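# Move tube tray to work bench and sort tubes by cap

## Task

Carry the tray from the staging bench over to the work bench, and sort its tubes by the coloured dot on each cap: tubes with an orange dot go into the blue rack and tubes with a white dot go into the green rack, each pushed fully down into its slot. No tube may ever reach the floor, or the task fails. The tray's bottles must be upright inside the tray at the end, and the tray must sit on the work bench with nothing of it overhanging the edge. Either robot or both may be used. Finish by releasing everything and backing the robots away; neither robot may topple or be left leaning, or the task fails. Anything that stays put only because a robot is holding it is not counted as done.

## Robot and tools

Robots: two identical Hello Robot Stretch 4 units, r1 and r2. Each has an omni-wheel base, a lift on a mast, an arm that reaches straight forward, a three-joint wrist (yaw, pitch, roll), a two-finger gripper and four cameras: <name>_head_camera, <name>_head_left_camera, <name>_head_right_camera, <name>_wrist_camera. Each is about 1.6 m tall; the base rim lies within 0.23 m of its origin.

Frames: the base frame sits on the floor below the base centre, x forward, y left, z up. hand_pose, a point between the open fingertips, is reported in it and may be slightly off. The odometry frame is the base frame as it was at scene start. Each robot reports only in its own frames, so where the robots are relative to one another can only be judged from images, lidar_m and wrist_depth_mm.

execute_actions: argument actions is a list holding one action or none (an empty list just returns state and images). An action is an object keyed by "r1" and/or "r2". Per robot you may give "base", "joints", or both, plus optional "pace" and "contact_limits"; or "end_of_arm" by itself. Everything in one action starts at once. base takes exactly one relative offset from where the base last reported itself: translate_m (metres, -2 to 2, forward positive), strafe_m (metres, -2 to 2, left positive), or rotate_rad (radians, -3.2 to 3.2, counter-clockwise seen from above positive). joints are absolute targets by name: lift_m 0 to 1.2 m; arm_m 0 to 0.55 m extension; wrist_yaw_rad -1.134 to 4.276 (0 forward, positive left, 3.14 stowed back, above 3.4 the arm may block); wrist_pitch_rad -1.117 to 4.259 (0 level, 1.57 pointing down); wrist_roll_rad -1.117 to 4.259 (0 fingers level, positive turns clockwise viewed from behind); gripper_m -0.038 to 0.141, the fingertip gap in metres (negative squeezes tips together). Joint targets outside range are clipped and reported; any other bad value or unknown key rejects the whole call. pace: "slow", "default", "fast", "max" (base up to 0.1/0.3/0.4/0.6 m/s and 1/2/3/4 rad/s, lower when lift is above 0.2). contact_limits: {"arm_m": 0 to 0.75}, how hard the arm may push before stopping, default 0.5. end_of_arm: "enable_torque" reactivates wrist/gripper motors that shut off. cameras: list of camera names, ["all"] or null for all, [] for none. A robot or joint left out of an action may still be driving toward an old target. A single action runs at most 15 s. Example: {"r1": {"base": {"translate_m": 0.3}, "joints": {"gripper_m": 0.05}, "pace": "fast"}}.

wait: seconds 0 to 10; commands nothing, returns state and images. zoom_image: camera name plus region [x0, y0, x1, y1] in pixels from top-left of that camera's latest image, at most 504 by 504. finished_scene: scene number (1 or 2); ends it for good and reports success; the next scene's task arrives in the result.

Result lines: base_status and joint_status give how each motion ended: "done"; "off_target" (stopped short, may still push); "contact_stop_at_<key>" (hit something, part goes slack; a slack lift can sag, slack wheels can roll); "limit_stop_at_<name>", including own_body (about to hit itself, often with wrist pitched up and rolled) and tilt (leaning over 6 degrees, lift/arm/wheels go slack); "torque_fault" (wrist/gripper motor went limp, send enable_torque). on_its_own covers things not commanded; "held at" there is the held target. lidar_m: 12 distances in metres, 30-degree sectors, first straight ahead then counter-clockwise (4th left, 7th behind, 10th right); "-" is nothing seen or closer than 0.25 m; sees from about 0.15 m up, misses glass and thin legs. wrist_depth_mm: 7 by 7 grid of median depths in mm (100 to 2000) from the top-left. base_odometry counts wheel turns only; if turned_by_wheels and turned_by_imu differ by over about 0.1 rad, something was hit or wheels slipped. base_tilt in degrees (forward/right positive), fixed bias up to 1.5. motor_effort in percent, bracket is peak; gripper effort changing clearly suggests a firm grip, but gripper reading and "done" do not prove holding. Gripping: command a gap smaller than the object; tighter pulls it inward.

Cautions: robots pressing on each other fails the run; once bases touch, any further drive presses hard. Identical commands can differ by about 3 cm per metre between robots, so a shared load can be strained and tip a robot. Avoid turning or driving with over 1 kg held and arm_m above 0.2, especially fast. Steady pushes with a high gripper can tip the robot. A level gripper holding over about 2 kg faults the wrist. Raise the lift if fingertips jam on a surface. To unfold at the start, send lift_m 0.4 with wrist_yaw_rad 0. Keep tubes off the floor, avoid drops and hard hits, and remember loose objects may occasionally be nudged.

Each tool is called after "Call:" by a JSON object that holds its "fn" and its "kwargs", one argument or row to a line.

## Session

Call:
{"fn": "execute_actions", "kwargs": {
  "actions": []
}}

Scene clock: 0.00 s.
r1.base_odometry: x=+0.000 y=+0.000 heading=+0.000 (m, m, rad; r1's odometry frame)
r1.turned_by_wheels: +0.000 (rad since the last result)
r1.turned_by_imu: +0.000 (rad since the last result)
r1.base_tilt: forward=-0.2 right=+0.3 (deg)
r1.lidar_m: 1.40 2.82 1.50 1.37 2.22 1.06 1.10 2.18 1.84 1.20 1.09 1.11
r1.base_status: not commanded
r1.joint_positions: lift_m=+0.153 arm_m=-0.001 wrist_yaw_rad=+3.187 wrist_pitch_rad=+0.001 wrist_roll_rad=-0.006 gripper_m=+0.057
r1.joint_status: not commanded
r1.motor_effort: lift_m=+18 arm_m=-1 wrist_yaw_rad=-1 wrist_pitch_rad=-6 wrist_roll_rad=+1 gripper_m=-3 wheel_0=+0 wheel_1=+0 wheel_2=+0 (%)
r1.hand_pose: x=-0.1219 y=+0.0743 z=+0.3308 quat_wxyz=(-0.023, -0.001, -0.003, +1.000) (m; r1's base frame)
r1.wrist_depth_mm: - 131 131 - - - - / - 107 131 1661 1205 1661 - / - 111 133 - - - - / - 131 168 - - - - / 185 - - 1863 1138 1430 1281 / 195 1229 976 1025 891 809 831 / 191 831 788 - - 654 647
r2.base_odometry: x=+0.000 y=+0.000 heading=+0.000 (m, m, rad; r2's odometry frame)
r2.turned_by_wheels: +0.000 (rad since the last result)
r2.turned_by_imu: +0.000 (rad since the last result)
r2.base_tilt: forward=+0.0 right=+0.0 (deg)
r2.lidar_m: 1.35 1.14 1.16 1.35 2.38 1.71 0.98 1.11 2.23 1.42 1.77 2.23
r2.base_status: not commanded
r2.joint_positions: lift_m=+0.263 arm_m=+0.001 wrist_yaw_rad=+3.163 wrist_pitch_rad=-0.001 wrist_roll_rad=-0.013 gripper_m=+0.057
r2.joint_status: not commanded
r2.motor_effort: lift_m=+19 arm_m=-1 wrist_yaw_rad=+2 wrist_pitch_rad=-7 wrist_roll_rad=+1 gripper_m=-2 wheel_0=+1 wheel_1=+0 wheel_2=+0 (%)
r2.hand_pose: x=-0.1187 y=+0.0813 z=+0.4417 quat_wxyz=(-0.011, +0.001, -0.007, +1.000) (m; r2's base frame)
r2.wrist_depth_mm: 132 133 - - - - - / - 133 - - - - - / - 126 205 - - - - / - 135 258 - - - - / 134 1576 - - 1921 1863 1661 / 1863 1863 197 1430 218 1205 1098 / 1205 1255 1098 109 976 866 831
pictures: r1_head_camera, r1_head_left_camera, r1_head_right_camera, r1_wrist_camera, r2_head_camera, r2_head_left_camera, r2_head_right_camera, r2_wrist_camera
Images, in order (width x height): r1_head_camera 420x560, r1_head_left_camera 420x672, r1_head_right_camera 420x672, r1_wrist_camera 616x392, r2_head_camera 420x560, r2_head_left_camera 420x672, r2_head_right_camera 420x672, r2_wrist_camera 616x392.

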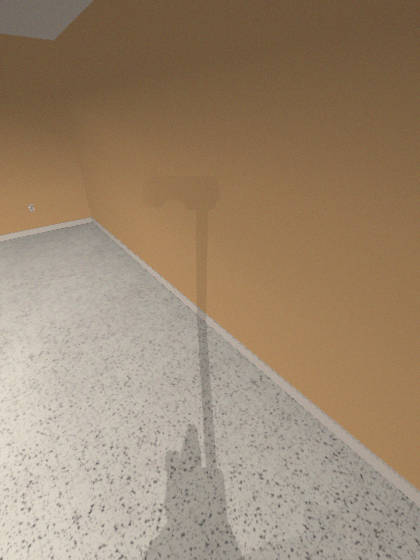

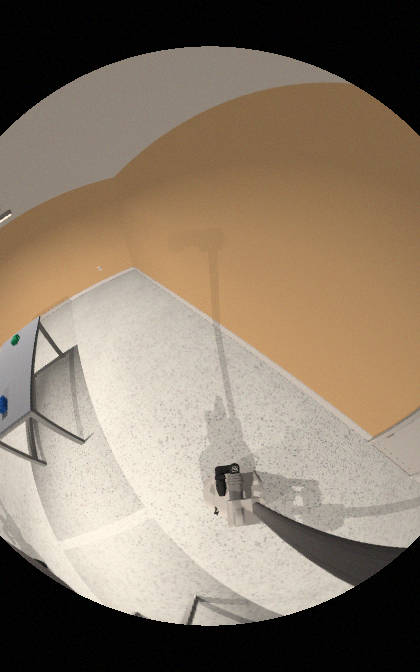

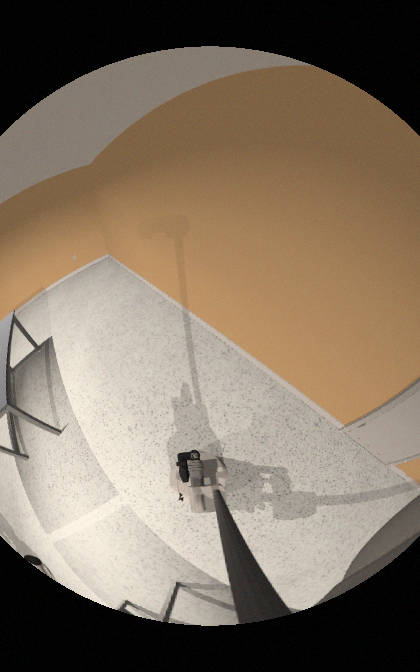

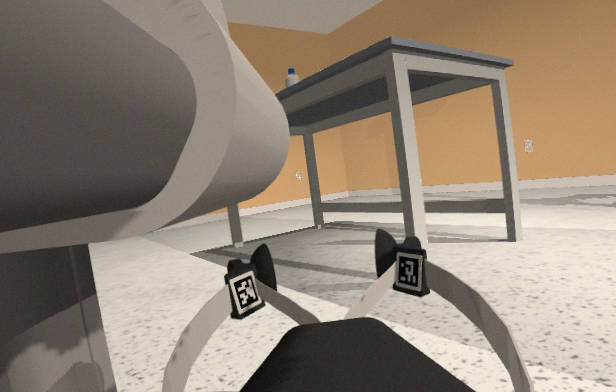

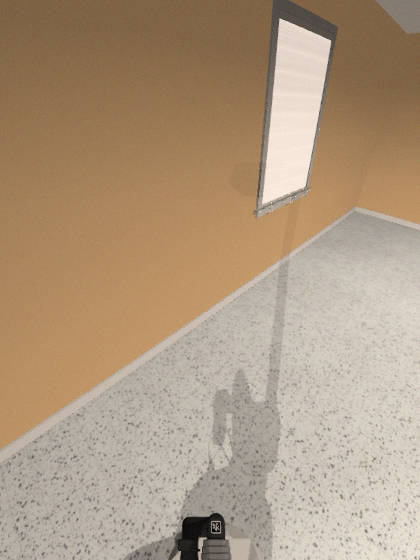

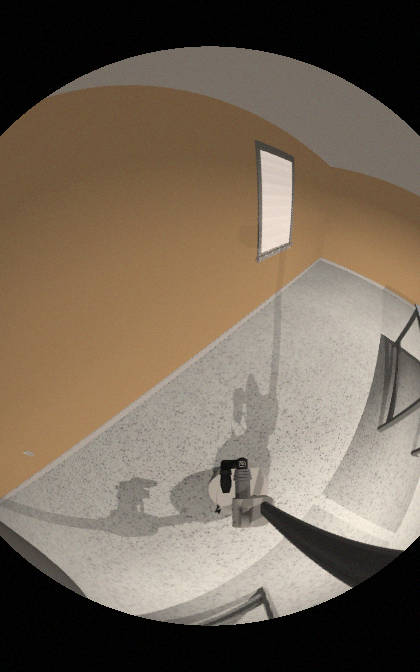

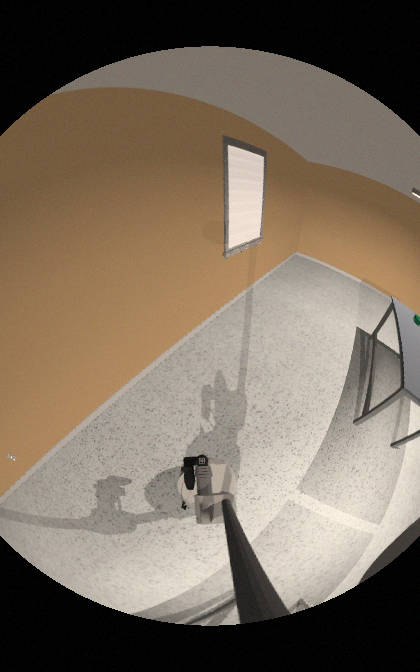

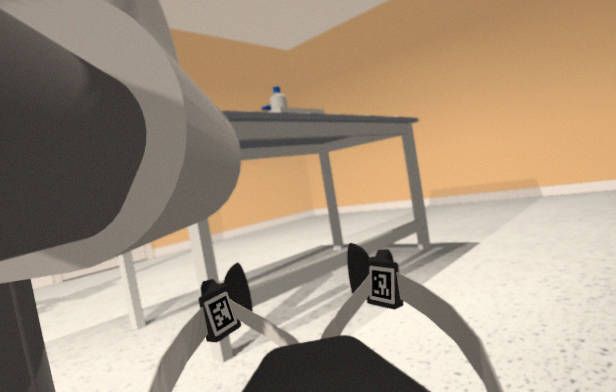

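Call:
{"fn": "execute_actions", "kwargs": {
  "actions": [
    {"r1":{"base":{"rotate_rad":2.3},"joints":{"lift_m":0.95,"wrist_yaw_rad":0},"pace":"fast"},"r2":{"base":{"rotate_rad":-2.35},"joints":{"lift_m":0.95,"wrist_yaw_rad":0},"pace":"fast"}}
  ]
}}

Scene clock: 6.53 s.
r1.base_odometry: x=+0.000 y=+0.000 heading=+2.300 (m, m, rad; r1's odometry frame)
r1.turned_by_wheels: +2.300 (rad since the last result)
r1.turned_by_imu: +2.328 (rad since the last result)
r1.base_tilt: forward=-0.2 right=+0.3 (deg)
r1.lidar_m: 1.98 1.04 1.30 3.61 1.50 1.12 1.10 1.19 1.72 4.59 1.37 1.63
r1.base_status: done
r1.joint_positions: lift_m=+0.950 arm_m=-0.001 wrist_yaw_rad=+0.000 wrist_pitch_rad=+0.001 wrist_roll_rad=-0.006 gripper_m=+0.057
r1.joint_status: all done
r1.motor_effort: lift_m=+22(26) arm_m=-1(1) wrist_yaw_rad=-2(6) wrist_pitch_rad=-6(7) wrist_roll_rad=+1(1) gripper_m=-3(4) wheel_0=-2(9) wheel_1=+1(6) wheel_2=+0(11) (%)
r1.hand_pose: x=+0.4588 y=-0.0874 z=+1.1275 quat_wxyz=(+1.000, -0.003, +0.001, +0.000) (m; r1's base frame)
r1.wrist_depth_mm: - - - - - - - / - - - - - - - / - - - - - - - / - - - - - - - / - - - - - - - / 1464 1366 - - - - - / 1008 1098 - - - - 1921
r2.base_odometry: x=+0.000 y=+0.000 heading=-2.349 (m, m, rad; r2's odometry frame)
r2.turned_by_wheels: -2.349 (rad since the last result)
r2.turned_by_imu: -2.310 (rad since the last result)
r2.base_tilt: forward=-0.1 right=-0.1 (deg)
r2.lidar_m: 1.98 1.59 1.39 4.28 1.61 1.18 1.16 1.20 1.69 4.08 1.16 1.00
r2.base_status: done
r2.joint_positions: lift_m=+0.950 arm_m=+0.001 wrist_yaw_rad=+0.000 wrist_pitch_rad=-0.001 wrist_roll_rad=-0.013 gripper_m=+0.057
r2.joint_status: all done
r2.motor_effort: lift_m=+22(24) arm_m=+0(1) wrist_yaw_rad=+1(3) wrist_pitch_rad=-7(8) wrist_roll_rad=-1(1) gripper_m=-3(2) wheel_0=+5(12) wheel_1=+4(15) wheel_2=+2(12) (%)
r2.hand_pose: x=+0.4601 y=-0.0873 z=+1.1283 quat_wxyz=(+1.000, -0.007, -0.001, +0.000) (m; r2's base frame)
r2.wrist_depth_mm: - - - - - - - / - - - - - - - / - - - - - - - / - - - - - - - / - - - - - - 1281 / - - 198 - 218 1025 917 / - - - 109 - 1618 732
pictures: r1_head_camera, r1_head_left_camera, r1_head_right_camera, r1_wrist_camera, r2_head_camera, r2_head_left_camera, r2_head_right_camera, r2_wrist_camera
Images, in order (width x height): r1_head_camera 420x560, r1_head_left_camera 420x672, r1_head_right_camera 420x672, r1_wrist_camera 616x392, r2_head_camera 420x560, r2_head_left_camera 420x672, r2_head_right_camera 420x672, r2_wrist_camera 616x392.

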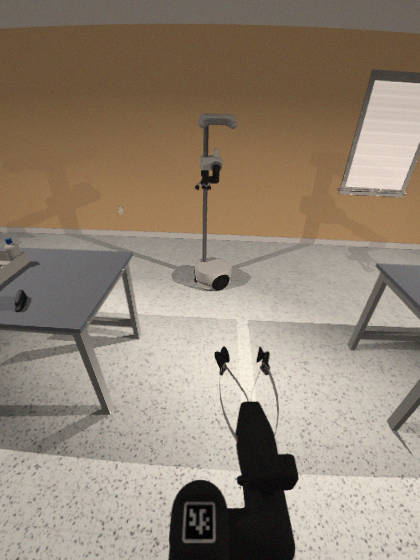

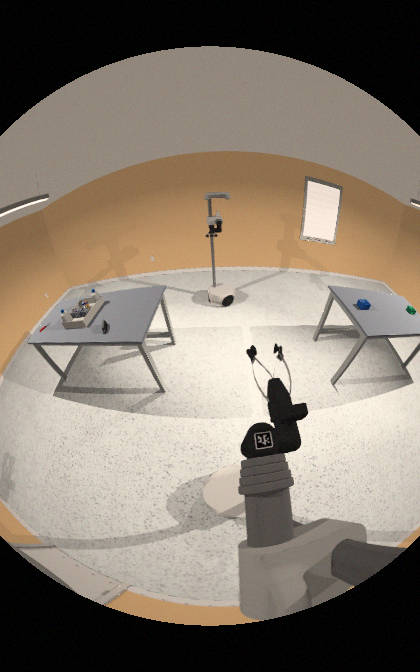

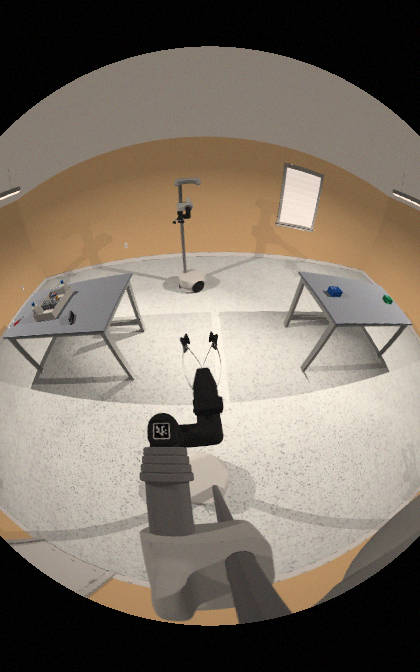

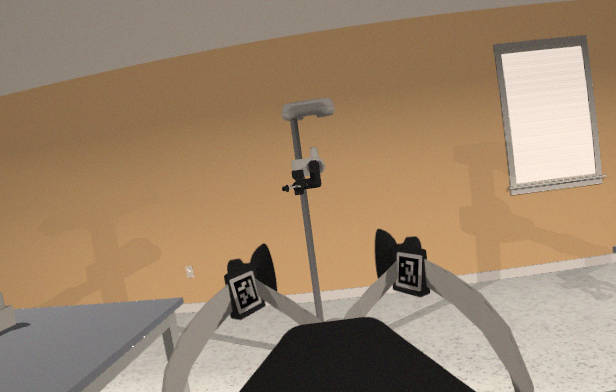

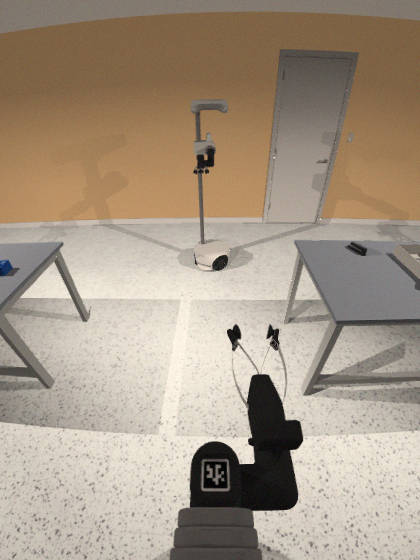

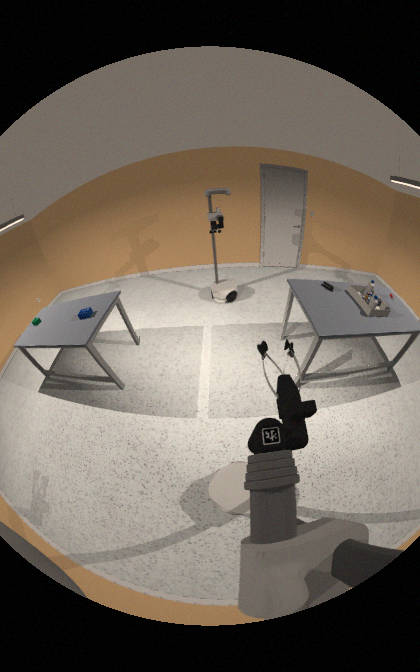

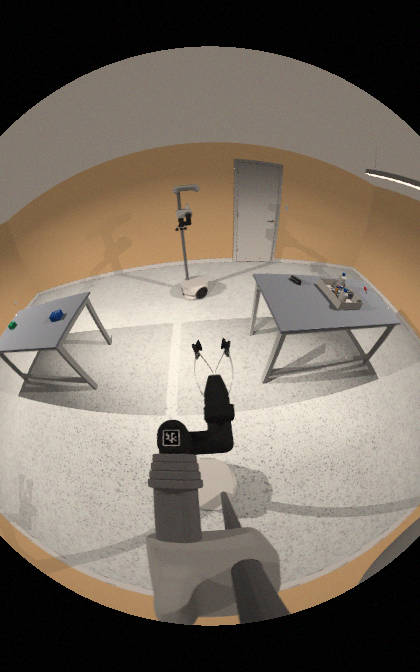

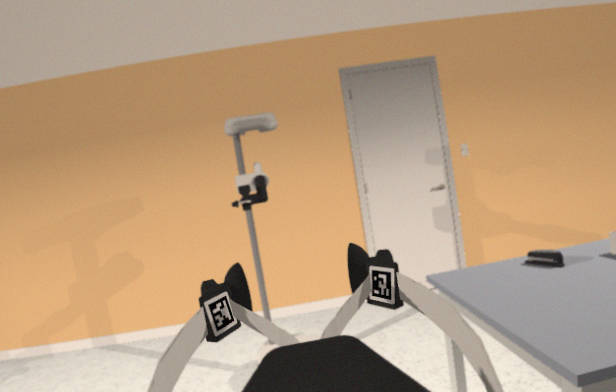

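Call:
{"fn": "execute_actions", "kwargs": {
  "actions": [
    {"r1":{"base":{"rotate_rad":-0.065}},"r2":{"base":{"rotate_rad":-0.025}}}
  ],
  "cameras": []
}}

Call:
{"fn": "execute_actions", "kwargs": {
  "actions": [
    {"r1":{"base":{"strafe_m":1.4},"joints":{"wrist_pitch_rad":0.5},"pace":"fast"},"r2":{"base":{"strafe_m":-1.2},"joints":{"wrist_pitch_rad":0.5},"pace":"fast"}}
  ],
  "cameras": ["r1_head_camera","r1_wrist_camera","r2_head_camera","r2_wrist_camera"]
}}

Scene clock: 16.67 s.
r1.base_odometry: x=+0.000 y=+0.000 heading=+2.236 (m, m, rad; r1's odometry frame)
r1.turned_by_wheels: -0.064 (rad since the last result)
r1.turned_by_imu: -0.064 (rad since the last result)
r1.base_tilt: forward=-0.1 right=+0.4 (deg)
r1.lidar_m: 2.00 1.05 1.20 4.11 1.56 1.15 1.10 1.15 1.60 4.31 1.37 1.51
r1.base_status: done
r1.joint_positions: lift_m=+0.950 arm_m=-0.001 wrist_yaw_rad=+0.000 wrist_pitch_rad=+0.001 wrist_roll_rad=-0.006 gripper_m=+0.057
r1.joint_status: not commanded
r1.motor_effort: lift_m=+22(22) arm_m=-1(1) wrist_yaw_rad=-1(1) wrist_pitch_rad=-7(6) wrist_roll_rad=+1(1) gripper_m=+0(3) wheel_0=+5(5) wheel_1=+3(4) wheel_2=+4(7) (%)
r1.hand_pose: x=+0.4588 y=-0.0874 z=+1.1275 quat_wxyz=(+1.000, -0.003, +0.001, +0.000) (m; r1's base frame)
r1.wrist_depth_mm: - - - - - - - / - - - - - - - / - - - - - - - / - - - - - - - / - - - - - - - / - - - - - - - / 991 1336 - - - - 1983
r2.base_odometry: x=+0.000 y=+0.000 heading=-2.373 (m, m, rad; r2's odometry frame)
r2.turned_by_wheels: -0.024 (rad since the last result)
r2.turned_by_imu: -0.023 (rad since the last result)
r2.base_tilt: forward=+0.0 right=+0.0 (deg)
r2.lidar_m: 2.01 1.62 1.39 4.66 1.63 1.23 1.13 1.20 1.65 4.07 1.21 0.97
r2.base_status: done
r2.joint_positions: lift_m=+0.950 arm_m=+0.001 wrist_yaw_rad=+0.000 wrist_pitch_rad=-0.001 wrist_roll_rad=-0.013 gripper_m=+0.057
r2.joint_status: not commanded
r2.motor_effort: lift_m=+22(22) arm_m=-1(0) wrist_yaw_rad=+1(1) wrist_pitch_rad=-8(7) wrist_roll_rad=+1(1) gripper_m=-2(1) wheel_0=+6(8) wheel_1=+4(6) wheel_2=+1(6) (%)
r2.hand_pose: x=+0.4601 y=-0.0874 z=+1.1283 quat_wxyz=(+1.000, -0.007, -0.001, +0.000) (m; r2's base frame)
r2.wrist_depth_mm: - - - - - - - / - - - - - - - / - - - - - - - / - - - - - - - / - - - - - - 1336 / - - 198 - 218 991 917 / - - - 109 - 1336 715
pictures: none
No camera images: the call's "cameras" was empty. Leave "cameras" out to get every camera's image.

Scene clock: 21.73 s.
r1.base_odometry: x=-1.102 y=-0.864 heading=+2.236 (m, m, rad; r1's odometry frame)
r1.turned_by_wheels: +0.000 (rad since the last result)
r1.turned_by_imu: +0.003 (rad since the last result)
r1.base_tilt: forward=-0.2 right=+0.4 (deg)
r1.lidar_m: 0.84 0.84 2.81 2.71 1.62 1.15 1.06 1.14 1.61 3.39 2.60 0.88
r1.base_status: done
r1.joint_positions: lift_m=+0.950 arm_m=-0.001 wrist_yaw_rad=+0.000 wrist_pitch_rad=+0.502 wrist_roll_rad=-0.006 gripper_m=+0.057
r1.joint_status: all done
r1.motor_effort: lift_m=+22(22) arm_m=-1(1) wrist_yaw_rad=-1(0) wrist_pitch_rad=-4(2) wrist_roll_rad=+1(1) gripper_m=-1(1) wheel_0=+0(11) wheel_1=+1(8) wheel_2=+0(0) (%)
r1.hand_pose: x=+0.4232 y=-0.0874 z=+0.9891 quat_wxyz=(+0.969, -0.003, +0.248, +0.001) (m; r1's base frame)
r1.wrist_depth_mm: - - - - - - - / - - - 1138 1229 1138 - / - 1098 891 854 866 809 788 / 854 809 768 759 768 768 1661 / 866 1708 1576 1618 1576 1576 1464 / 1464 1499 1336 1397 1308 1308 1182 / 1336 1281 1281 - - 1160 1098
r2.base_odometry: x=-0.834 y=+0.863 heading=-2.373 (m, m, rad; r2's odometry frame)
r2.turned_by_wheels: +0.000 (rad since the last result)
r2.turned_by_imu: +0.002 (rad since the last result)
r2.base_tilt: forward=+0.0 right=-0.1 (deg)
r2.lidar_m: 0.82 0.84 2.49 3.31 1.66 1.18 1.14 1.19 1.65 2.86 2.97 0.87
r2.base_status: done
r2.joint_positions: lift_m=+0.950 arm_m=+0.001 wrist_yaw_rad=+0.000 wrist_pitch_rad=+0.502 wrist_roll_rad=-0.013 gripper_m=+0.057
r2.joint_status: all done
r2.motor_effort: lift_m=+22(22) arm_m=-1(1) wrist_yaw_rad=+2(1) wrist_pitch_rad=-5(7) wrist_roll_rad=+0(0) gripper_m=+0(3) wheel_0=+3(16) wheel_1=-3(10) wheel_2=+0(0) (%)
r2.hand_pose: x=+0.4245 y=-0.0874 z=+0.9891 quat_wxyz=(+0.969, -0.006, +0.248, +0.002) (m; r2's base frame)
r2.wrist_depth_mm: - - - - - - - / - - - 1281 1336 1255 - / - 1118 931 878 931 878 842 / 878 820 778 759 778 809 878 / 723 741 1708 1708 1708 1618 1025 / 1618 1537 197 1464 217 1366 1281 / 1366 1336 1308 109 1060 1138 1138
pictures: r1_head_camera, r1_wrist_camera, r2_head_camera, r2_wrist_camera
Images, in order (width x height): r1_head_camera 420x560, r1_wrist_camera 616x392, r2_head_camera 420x560, r2_wrist_camera 616x392.

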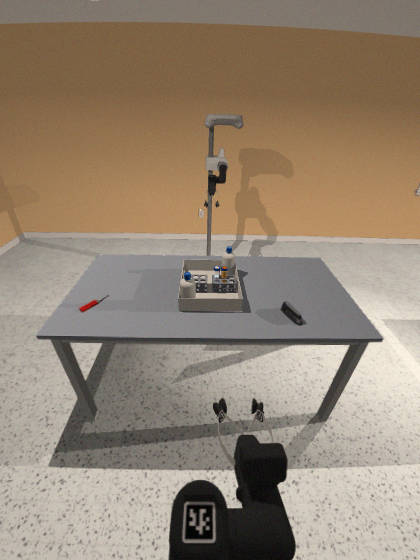

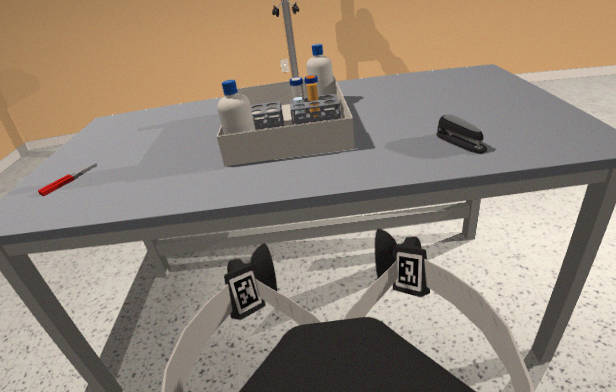

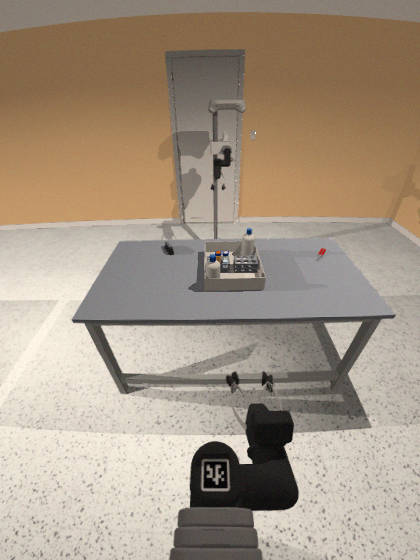

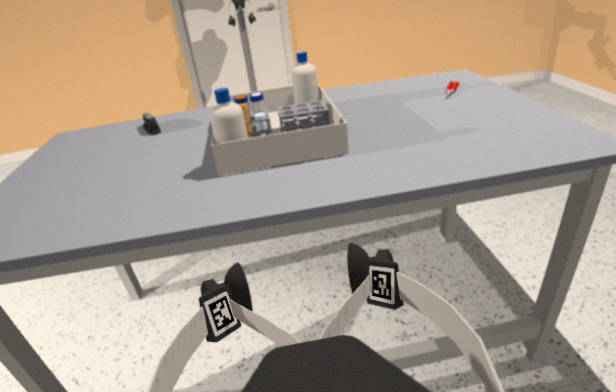

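Call:
{"fn": "zoom_image", "kwargs": {
  "camera": "r1_head_camera",
  "region": [160, 235, 270, 325]
}}

Call:
{"fn": "zoom_image", "kwargs": {
  "camera": "r1_wrist_camera",
  "region": [200, 30, 380, 180]
}}

Call:
{"fn": "zoom_image", "kwargs": {
  "camera": "r2_head_camera",
  "region": [180, 215, 290, 305]
}}

Region (160, 235, 270, 325) of r1_head_camera's 420x560 image, scaled by 4.582, with more detail than that image has; it fills the top 412 rows of this view, and the rest is white.

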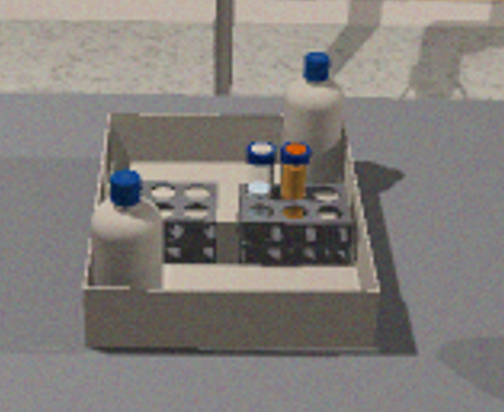

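Region (200, 30, 380, 180) of r1_wrist_camera's 616x392 image, scaled by 2.800.

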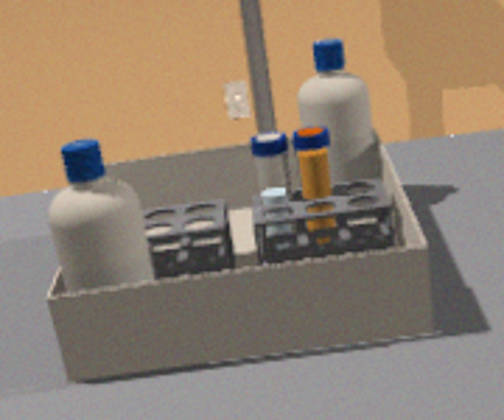

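Region (180, 215, 290, 305) of r2_head_camera's 420x560 image, scaled by 4.582, with more detail than that image has; it fills the top 412 rows of this view, and the rest is white.

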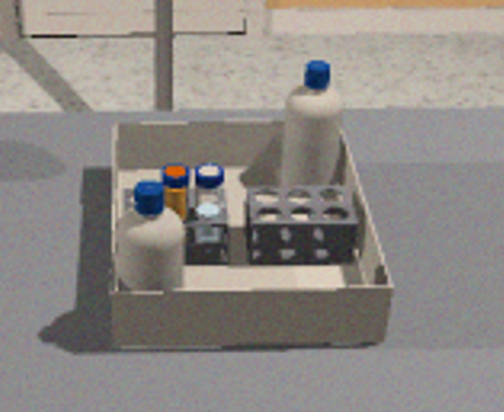

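Call:
{"fn": "execute_actions", "kwargs": {
  "actions": [
    {"r1":{"base":{"translate_m":0.5},"joints":{"wrist_pitch_rad":1.2,"lift_m":1.08,"arm_m":0.15},"pace":"fast"},"r2":{"base":{"translate_m":0.48},"joints":{"wrist_pitch_rad":1.57,"wrist_roll_rad":1.57,"lift_m":1.1,"arm_m":0.3},"pace":"fast"}}
  ],
  "cameras": ["r1_head_camera","r1_wrist_camera","r2_head_camera","r2_wrist_camera"]
}}

Scene clock: 45.93 s.
r1.base_odometry: x=-1.410 y=-0.471 heading=+2.236 (m, m, rad; r1's odometry frame)
r1.turned_by_wheels: +0.000 (rad since the last result)
r1.turned_by_imu: +0.000 (rad since the last result)
r1.base_tilt: forward=-0.2 right=+0.3 (deg)
r1.lidar_m: 0.33 0.35 0.51 2.72 2.35 1.71 1.59 1.63 2.29 2.48 0.51 0.36
r1.base_status: done
r1.joint_positions: lift_m=+1.080 arm_m=+0.149 wrist_yaw_rad=+0.000 wrist_pitch_rad=+1.201 wrist_roll_rad=-0.006 gripper_m=+0.057
r1.joint_status: all done
r1.motor_effort: lift_m=+22(25) arm_m=+4(1) wrist_yaw_rad=-1(0) wrist_pitch_rad=-1(2) wrist_roll_rad=+1(1) gripper_m=-4(3) wheel_0=+3(5) wheel_1=+2(6) wheel_2=-1(12) (%)
r1.hand_pose: x=+0.4245 y=-0.0874 z=+0.9889 quat_wxyz=(+0.825, -0.003, +0.565, +0.002) (m; r1's base frame)
r1.wrist_depth_mm: 580 569 554 477 535 539 525 / 559 504 508 508 508 512 504 / 521 357 496 496 488 484 477 / 500 477 466 466 466 462 459 / 473 469 459 452 442 439 433 / 449 445 427 430 418 418 427 / 433 427 433 - - 1060 1060
r2.base_odometry: x=-1.179 y=+0.529 heading=-2.373 (m, m, rad; r2's odometry frame)
r2.turned_by_wheels: +0.001 (rad since the last result)
r2.turned_by_imu: +0.003 (rad since the last result)
r2.base_tilt: forward=+0.0 right=+0.0 (deg)
r2.lidar_m: 0.33 0.37 0.49 2.35 2.31 1.68 1.62 1.68 2.32 2.86 0.53 0.37
r2.base_status: done
r2.joint_positions: lift_m=+1.100 arm_m=+0.299 wrist_yaw_rad=+0.000 wrist_pitch_rad=+1.570 wrist_roll_rad=+1.569 gripper_m=+0.057
r2.joint_status: all done
r2.motor_effort: lift_m=+22(25) arm_m=+6(7) wrist_yaw_rad=+0(3) wrist_pitch_rad=+0(3) wrist_roll_rad=+2(5) gripper_m=-4(0) wheel_0=+5(12) wheel_1=+6(12) wheel_2=-2(11) (%)
r2.hand_pose: x=+0.4701 y=-0.0874 z=+0.9894 quat_wxyz=(+0.501, +0.500, +0.500, -0.499) (m; r2's base frame)
r2.wrist_depth_mm: 424 433 439 445 1229 1229 1281 / 430 433 439 452 1229 1255 1308 / 399 433 445 452 1255 1229 1281 / 402 433 449 452 1025 1025 1255 / 427 436 449 455 1025 1042 1281 / 375 436 197 455 218 1281 1308 / 370 325 387 109 1255 1281 1308
pictures: r1_head_camera, r1_wrist_camera, r2_head_camera, r2_wrist_camera
Images, in order (width x height): r1_head_camera 420x560, r1_wrist_camera 616x392, r2_head_camera 420x560, r2_wrist_camera 616x392.

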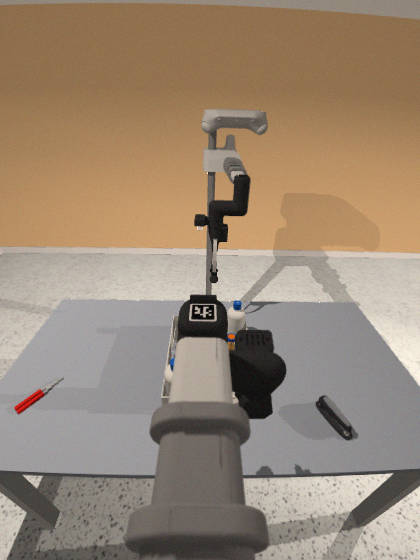

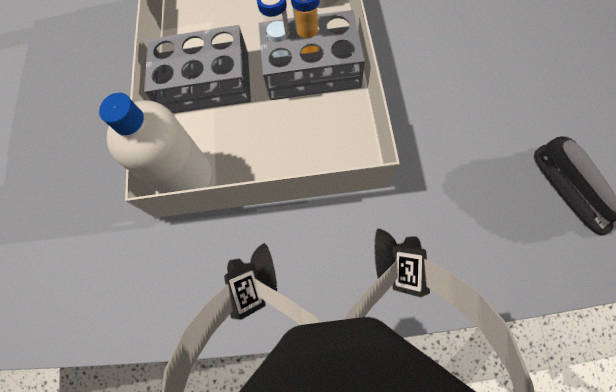

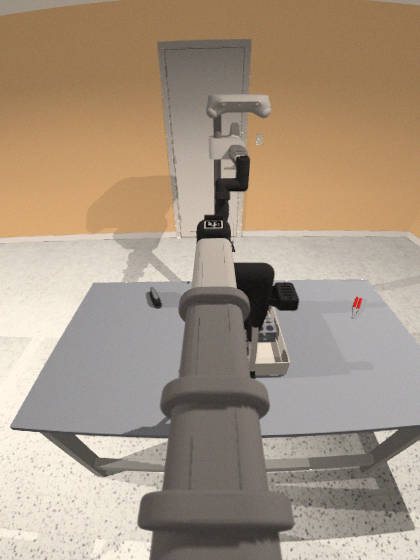

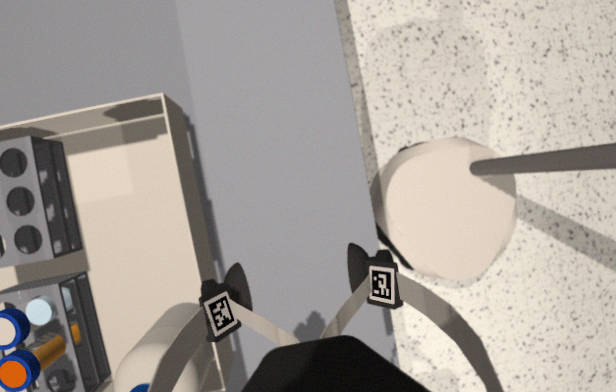

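Call:
{"fn": "execute_actions", "kwargs": {
  "actions": [
    {"r1":{"base":{"strafe_m":-0.017},"joints":{"wrist_pitch_rad":0.9,"arm_m":0.0,"lift_m":1.0}},"r2":{"base":{"translate_m":0.06},"joints":{"arm_m":0.48,"lift_m":1.07,"gripper_m":0.065}}}
  ],
  "cameras": []
}}

Call:
{"fn": "execute_actions", "kwargs": {
  "actions": [
    {"r2":{"base":{"strafe_m":0.04}}}
  ],
  "cameras": ["r1_head_camera","r1_wrist_camera","r2_head_right_camera","r2_wrist_camera"]
}}

Scene clock: 64.97 s.
r1.base_odometry: x=-1.397 y=-0.460 heading=+2.236 (m, m, rad; r1's odometry frame)
r1.turned_by_wheels: +0.000 (rad since the last result)
r1.turned_by_imu: +0.002 (rad since the last result)
r1.base_tilt: forward=-0.2 right=+0.4 (deg)
r1.lidar_m: 0.33 0.33 0.49 2.73 2.29 1.68 1.59 1.67 2.31 2.49 0.51 0.37
r1.base_status: done
r1.joint_positions: lift_m=+1.000 arm_m=+0.001 wrist_yaw_rad=+0.000 wrist_pitch_rad=+0.902 wrist_roll_rad=-0.006 gripper_m=+0.057
r1.joint_status: all done
r1.motor_effort: lift_m=+14(19) arm_m=-5(6) wrist_yaw_rad=+0(2) wrist_pitch_rad=-5(8) wrist_roll_rad=+2(1) gripper_m=-3(4) wheel_0=+3(11) wheel_1=+0(5) wheel_2=+0(0) (%)
r1.hand_pose: x=+0.3506 y=-0.0874 z=+0.9523 quat_wxyz=(+0.900, -0.003, +0.436, +0.001) (m; r1's base frame)
r1.wrist_depth_mm: 809 768 683 621 683 654 634 / 691 569 569 554 585 574 574 / 603 424 544 535 521 512 462 / 521 492 469 473 473 455 436 / 469 462 449 442 415 415 413 / 424 418 392 399 387 392 931 / 404 402 1078 - - 1008 991
r2.base_odometry: x=-1.222 y=+0.487 heading=-2.372 (m, m, rad; r2's odometry frame)
r2.turned_by_wheels: +0.001 (rad since the last result)
r2.turned_by_imu: +0.002 (rad since the last result)
r2.base_tilt: forward=+0.0 right=+0.0 (deg)
r2.lidar_m: 0.27 0.30 0.42 2.34 2.40 1.76 1.66 1.76 2.38 2.83 0.43 0.29
r2.base_status: done
r2.joint_positions: lift_m=+1.070 arm_m=+0.479 wrist_yaw_rad=+0.000 wrist_pitch_rad=+1.570 wrist_roll_rad=+1.569 gripper_m=+0.065
r2.joint_status: all done
r2.motor_effort: lift_m=+15(20) arm_m=+6(7) wrist_yaw_rad=+2(1) wrist_pitch_rad=+0(0) wrist_roll_rad=+2(2) gripper_m=+0(3) wheel_0=+6(13) wheel_1=+4(8) wheel_2=+1(11) (%)
r2.hand_pose: x=+0.6501 y=-0.0874 z=+0.9601 quat_wxyz=(+0.501, +0.500, +0.500, -0.499) (m; r2's base frame)
r2.wrist_depth_mm: 397 402 410 415 424 436 1229 / 399 404 368 415 421 436 1255 / 267 404 353 418 424 436 445 / 319 410 382 421 427 445 449 / 387 407 410 421 413 439 452 / 387 410 204 359 290 445 452 / 389 410 379 109 289 265 452
pictures: none
No camera images: the call's "cameras" was empty. Leave "cameras" out to get every camera's image.

Scene clock: 66.00 s.
r1.base_odometry: x=-1.397 y=-0.460 heading=+2.236 (m, m, rad; r1's odometry frame)
r1.turned_by_wheels: +0.000 (rad since the last result)
r1.turned_by_imu: +0.000 (rad since the last result)
r1.base_tilt: forward=-0.1 right=+0.3 (deg)
r1.lidar_m: 0.33 0.33 0.49 2.74 2.33 1.68 1.59 1.68 2.30 2.48 0.49 0.36
r1.base_status: not commanded
r1.joint_positions: lift_m=+1.000 arm_m=+0.001 wrist_yaw_rad=+0.000 wrist_pitch_rad=+0.902 wrist_roll_rad=-0.006 gripper_m=+0.057
r1.joint_status: not commanded
r1.motor_effort: lift_m=+14(14) arm_m=-5(4) wrist_yaw_rad=-1(1) wrist_pitch_rad=-4(5) wrist_roll_rad=+1(1) gripper_m=-6(3) wheel_0=+3(3) wheel_1=+0(0) wheel_2=+0(0) (%)
r1.hand_pose: x=+0.3506 y=-0.0874 z=+0.9523 quat_wxyz=(+0.900, -0.003, +0.436, +0.001) (m; r1's base frame)
r1.wrist_depth_mm: 809 768 683 615 676 654 634 / 691 585 569 549 597 580 564 / 609 427 549 535 521 512 462 / 525 484 473 469 469 462 442 / 473 459 449 439 415 418 413 / 421 418 397 397 382 389 946 / 399 399 1078 - - 1042 991
r2.base_odometry: x=-1.194 y=+0.459 heading=-2.371 (m, m, rad; r2's odometry frame)
r2.turned_by_wheels: +0.000 (rad since the last result)
r2.turned_by_imu: +0.000 (rad since the last result)
r2.base_tilt: forward=+0.0 right=+0.0 (deg)
r2.lidar_m: 0.28 0.29 0.41 2.32 2.41 1.75 1.68 1.77 2.37 2.89 0.41 0.30
r2.base_status: done
r2.joint_positions: lift_m=+1.070 arm_m=+0.479 wrist_yaw_rad=+0.000 wrist_pitch_rad=+1.570 wrist_roll_rad=+1.569 gripper_m=+0.065
r2.joint_status: not commanded
r2.motor_effort: lift_m=+15(15) arm_m=+6(6) wrist_yaw_rad=+1(1) wrist_pitch_rad=+1(0) wrist_roll_rad=+1(1) gripper_m=-3(3) wheel_0=-4(12) wheel_1=+6(16) wheel_2=+0(0) (%)
r2.hand_pose: x=+0.6501 y=-0.0874 z=+0.9601 quat_wxyz=(+0.501, +0.500, +0.500, -0.499) (m; r2's base frame)
r2.wrist_depth_mm: 397 404 404 407 421 439 1229 / 272 377 353 415 424 433 1255 / 306 402 357 418 424 433 445 / 384 407 410 421 427 436 445 / 384 407 357 421 309 442 449 / 387 407 204 387 285 445 452 / 389 389 362 109 436 442 452
pictures: r1_head_camera, r1_wrist_camera, r2_head_right_camera, r2_wrist_camera
Images, in order (width x height): r1_head_camera 420x560, r1_wrist_camera 616x392, r2_head_right_camera 420x672, r2_wrist_camera 616x392.

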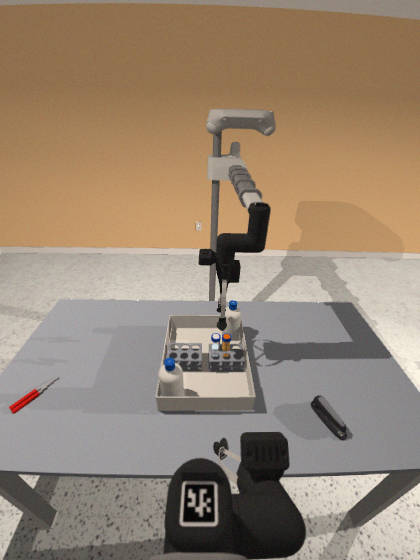

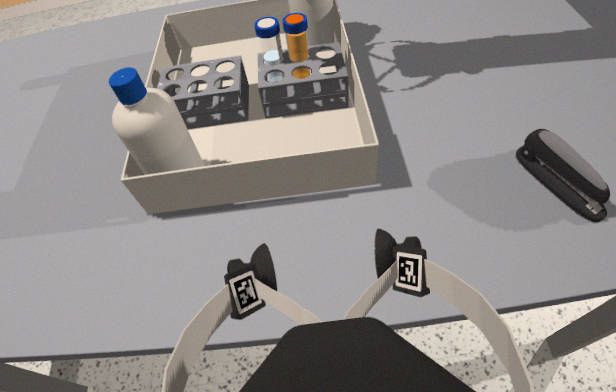

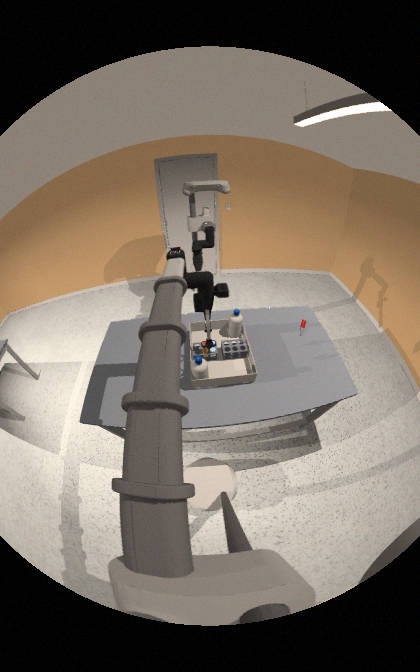

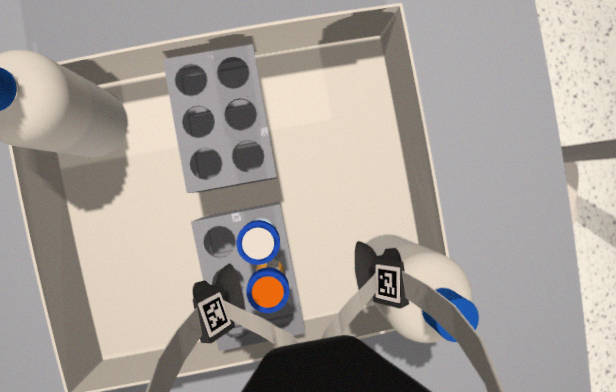

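Call:
{"fn": "execute_actions", "kwargs": {
  "actions": [
    {"r2":{"base":{"strafe_m":-0.005},"joints":{"arm_m":0.502,"lift_m":1.015}},"r1":{"joints":{"wrist_pitch_rad":0.5,"lift_m":0.9}}}
  ],
  "cameras": ["r1_wrist_camera","r2_wrist_camera"]
}}

Scene clock: 78.30 s.
r1.base_odometry: x=-1.397 y=-0.460 heading=+2.236 (m, m, rad; r1's odometry frame)
r1.turned_by_wheels: +0.000 (rad since the last result)
r1.turned_by_imu: +0.001 (rad since the last result)
r1.base_tilt: forward=-0.2 right=+0.3 (deg)
r1.lidar_m: 0.32 0.35 0.49 2.72 2.32 1.69 1.60 1.68 2.29 2.47 0.49 0.35
r1.base_status: not commanded
r1.joint_positions: lift_m=+0.900 arm_m=+0.001 wrist_yaw_rad=+0.000 wrist_pitch_rad=+0.503 wrist_roll_rad=-0.006 gripper_m=+0.057
r1.joint_status: all done
r1.motor_effort: lift_m=+13(13) arm_m=-4(4) wrist_yaw_rad=+0(0) wrist_pitch_rad=-6(11) wrist_roll_rad=+1(1) gripper_m=-3(4) wheel_0=+3(3) wheel_1=+0(0) wheel_2=+0(0) (%)
r1.hand_pose: x=+0.4245 y=-0.0874 z=+0.9396 quat_wxyz=(+0.969, -0.003, +0.249, +0.001) (m; r1's base frame)
r1.wrist_depth_mm: - - - - - - - / - - - 1205 - - - / - - 732 609 768 707 676 / 750 382 580 549 554 564 539 / 574 392 504 504 387 462 433 / 462 413 384 394 387 368 377 / 402 389 370 - - 340 330
r2.base_odometry: x=-1.197 y=+0.463 heading=-2.372 (m, m, rad; r2's odometry frame)
r2.turned_by_wheels: +0.000 (rad since the last result)
r2.turned_by_imu: +0.001 (rad since the last result)
r2.base_tilt: forward=+0.0 right=+0.0 (deg)
r2.lidar_m: 0.28 0.30 0.42 2.31 2.41 1.77 1.67 1.76 2.40 2.88 0.42 0.30
r2.base_status: done
r2.joint_positions: lift_m=+1.015 arm_m=+0.501 wrist_yaw_rad=+0.000 wrist_pitch_rad=+1.570 wrist_roll_rad=+1.569 gripper_m=+0.065
r2.joint_status: all done
r2.motor_effort: lift_m=+14(14) arm_m=+6(6) wrist_yaw_rad=+1(1) wrist_pitch_rad=+0(0) wrist_roll_rad=+2(3) gripper_m=-2(2) wheel_0=-3(10) wheel_1=+0(10) wheel_2=+0(1) (%)
r2.hand_pose: x=+0.6720 y=-0.0874 z=+0.9051 quat_wxyz=(+0.501, +0.500, +0.500, -0.499) (m; r2's base frame)
r2.wrist_depth_mm: 320 310 298 338 366 377 387 / 226 349 300 362 368 379 387 / 271 351 330 364 368 379 387 / 338 353 357 366 373 377 389 / 320 351 357 303 336 325 389 / 322 355 204 247 258 234 392 / 317 355 336 109 322 222 200
pictures: r1_wrist_camera, r2_wrist_camera
Images, in order (width x height): r1_wrist_camera 616x392, r2_wrist_camera 616x392.

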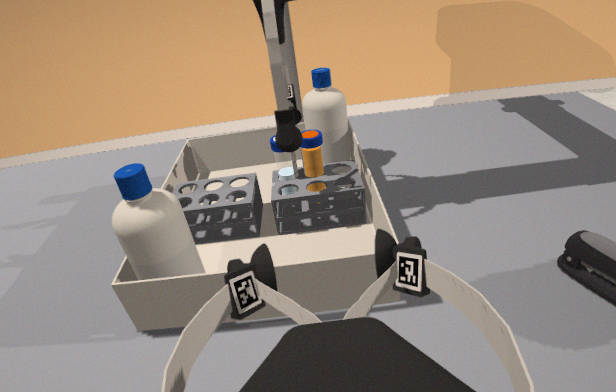

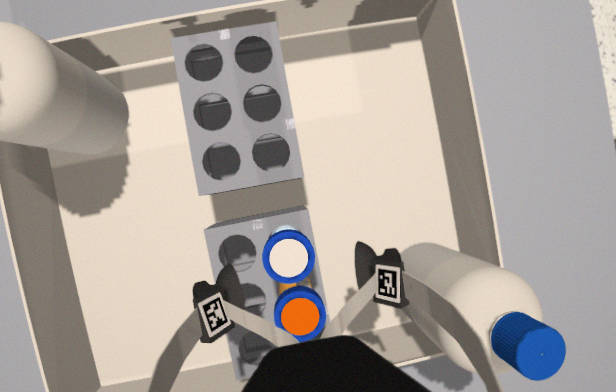

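Call:
{"fn": "execute_actions", "kwargs": {
  "actions": [
    {"r2":{"base":{"strafe_m":-0.011},"joints":{"arm_m":0.506,"lift_m":0.99}}}
  ],
  "cameras": ["r1_wrist_camera","r2_wrist_camera"]
}}

Call:
{"fn": "zoom_image", "kwargs": {
  "camera": "r1_wrist_camera",
  "region": [220, 40, 400, 240]
}}

Scene clock: 86.10 s.
r1.base_odometry: x=-1.397 y=-0.460 heading=+2.236 (m, m, rad; r1's odometry frame)
r1.turned_by_wheels: +0.000 (rad since the last result)
r1.turned_by_imu: +0.001 (rad since the last result)
r1.base_tilt: forward=-0.2 right=+0.3 (deg)
r1.lidar_m: 0.32 0.37 0.47 2.74 2.33 1.69 1.59 1.67 2.30 2.47 0.50 0.36
r1.base_status: not commanded
r1.joint_positions: lift_m=+0.900 arm_m=+0.001 wrist_yaw_rad=+0.000 wrist_pitch_rad=+0.503 wrist_roll_rad=-0.006 gripper_m=+0.057
r1.joint_status: not commanded
r1.motor_effort: lift_m=+14(14) arm_m=-4(4) wrist_yaw_rad=-1(1) wrist_pitch_rad=-7(6) wrist_roll_rad=+1(1) gripper_m=-3(5) wheel_0=+3(3) wheel_1=+0(0) wheel_2=+0(0) (%)
r1.hand_pose: x=+0.4245 y=-0.0874 z=+0.9396 quat_wxyz=(+0.969, -0.003, +0.249, +0.001) (m; r1's base frame)
r1.wrist_depth_mm: - - - - - - - / - - - 1160 - - - / - - 723 615 759 723 691 / 741 382 574 544 559 559 539 / 574 392 500 496 387 462 439 / 466 413 382 394 384 370 377 / 399 389 368 - - 340 332
r2.base_odometry: x=-1.205 y=+0.470 heading=-2.371 (m, m, rad; r2's odometry frame)
r2.turned_by_wheels: +0.000 (rad since the last result)
r2.turned_by_imu: +0.001 (rad since the last result)
r2.base_tilt: forward=+0.0 right=+0.0 (deg)
r2.lidar_m: 0.28 0.29 0.39 2.33 2.39 1.77 1.68 1.76 2.39 2.88 0.42 0.32
r2.base_status: done
r2.joint_positions: lift_m=+0.990 arm_m=+0.505 wrist_yaw_rad=+0.000 wrist_pitch_rad=+1.570 wrist_roll_rad=+1.569 gripper_m=+0.065
r2.joint_status: all done
r2.motor_effort: lift_m=+14(14) arm_m=+6(5) wrist_yaw_rad=+2(1) wrist_pitch_rad=+0(0) wrist_roll_rad=+2(2) gripper_m=+0(3) wheel_0=+6(10) wheel_1=-3(10) wheel_2=+0(1) (%)
r2.hand_pose: x=+0.6760 y=-0.0874 z=+0.8801 quat_wxyz=(+0.501, +0.500, +0.500, -0.499) (m; r2's base frame)
r2.wrist_depth_mm: 320 281 273 309 342 332 355 / 215 327 276 340 343 336 357 / 240 329 277 340 347 340 357 / 324 329 332 342 345 340 364 / 314 330 332 281 345 317 364 / 300 332 204 222 273 223 224 / 294 332 338 109 325 211 193
pictures: r1_wrist_camera, r2_wrist_camera
Images, in order (width x height): r1_wrist_camera 616x392, r2_wrist_camera 616x392.

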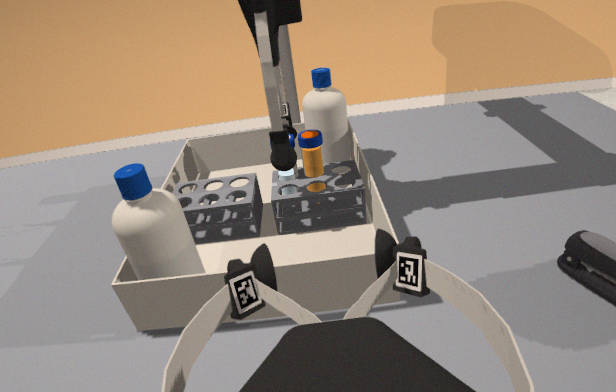

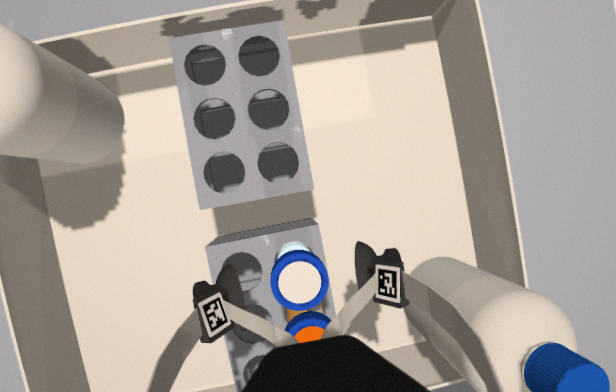

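Region (220, 40, 400, 240) of r1_wrist_camera's 616x392 image, scaled by 2.520; it fills the left 454 columns of this view, and the rest is white.

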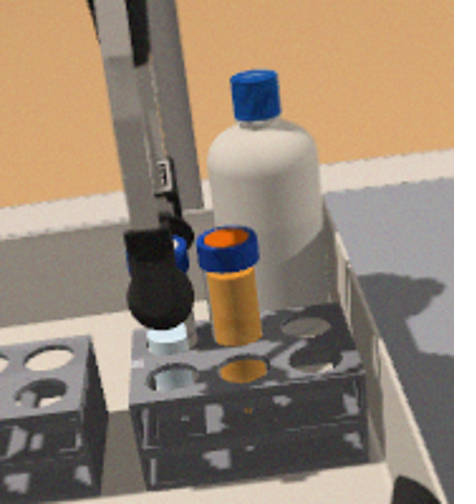

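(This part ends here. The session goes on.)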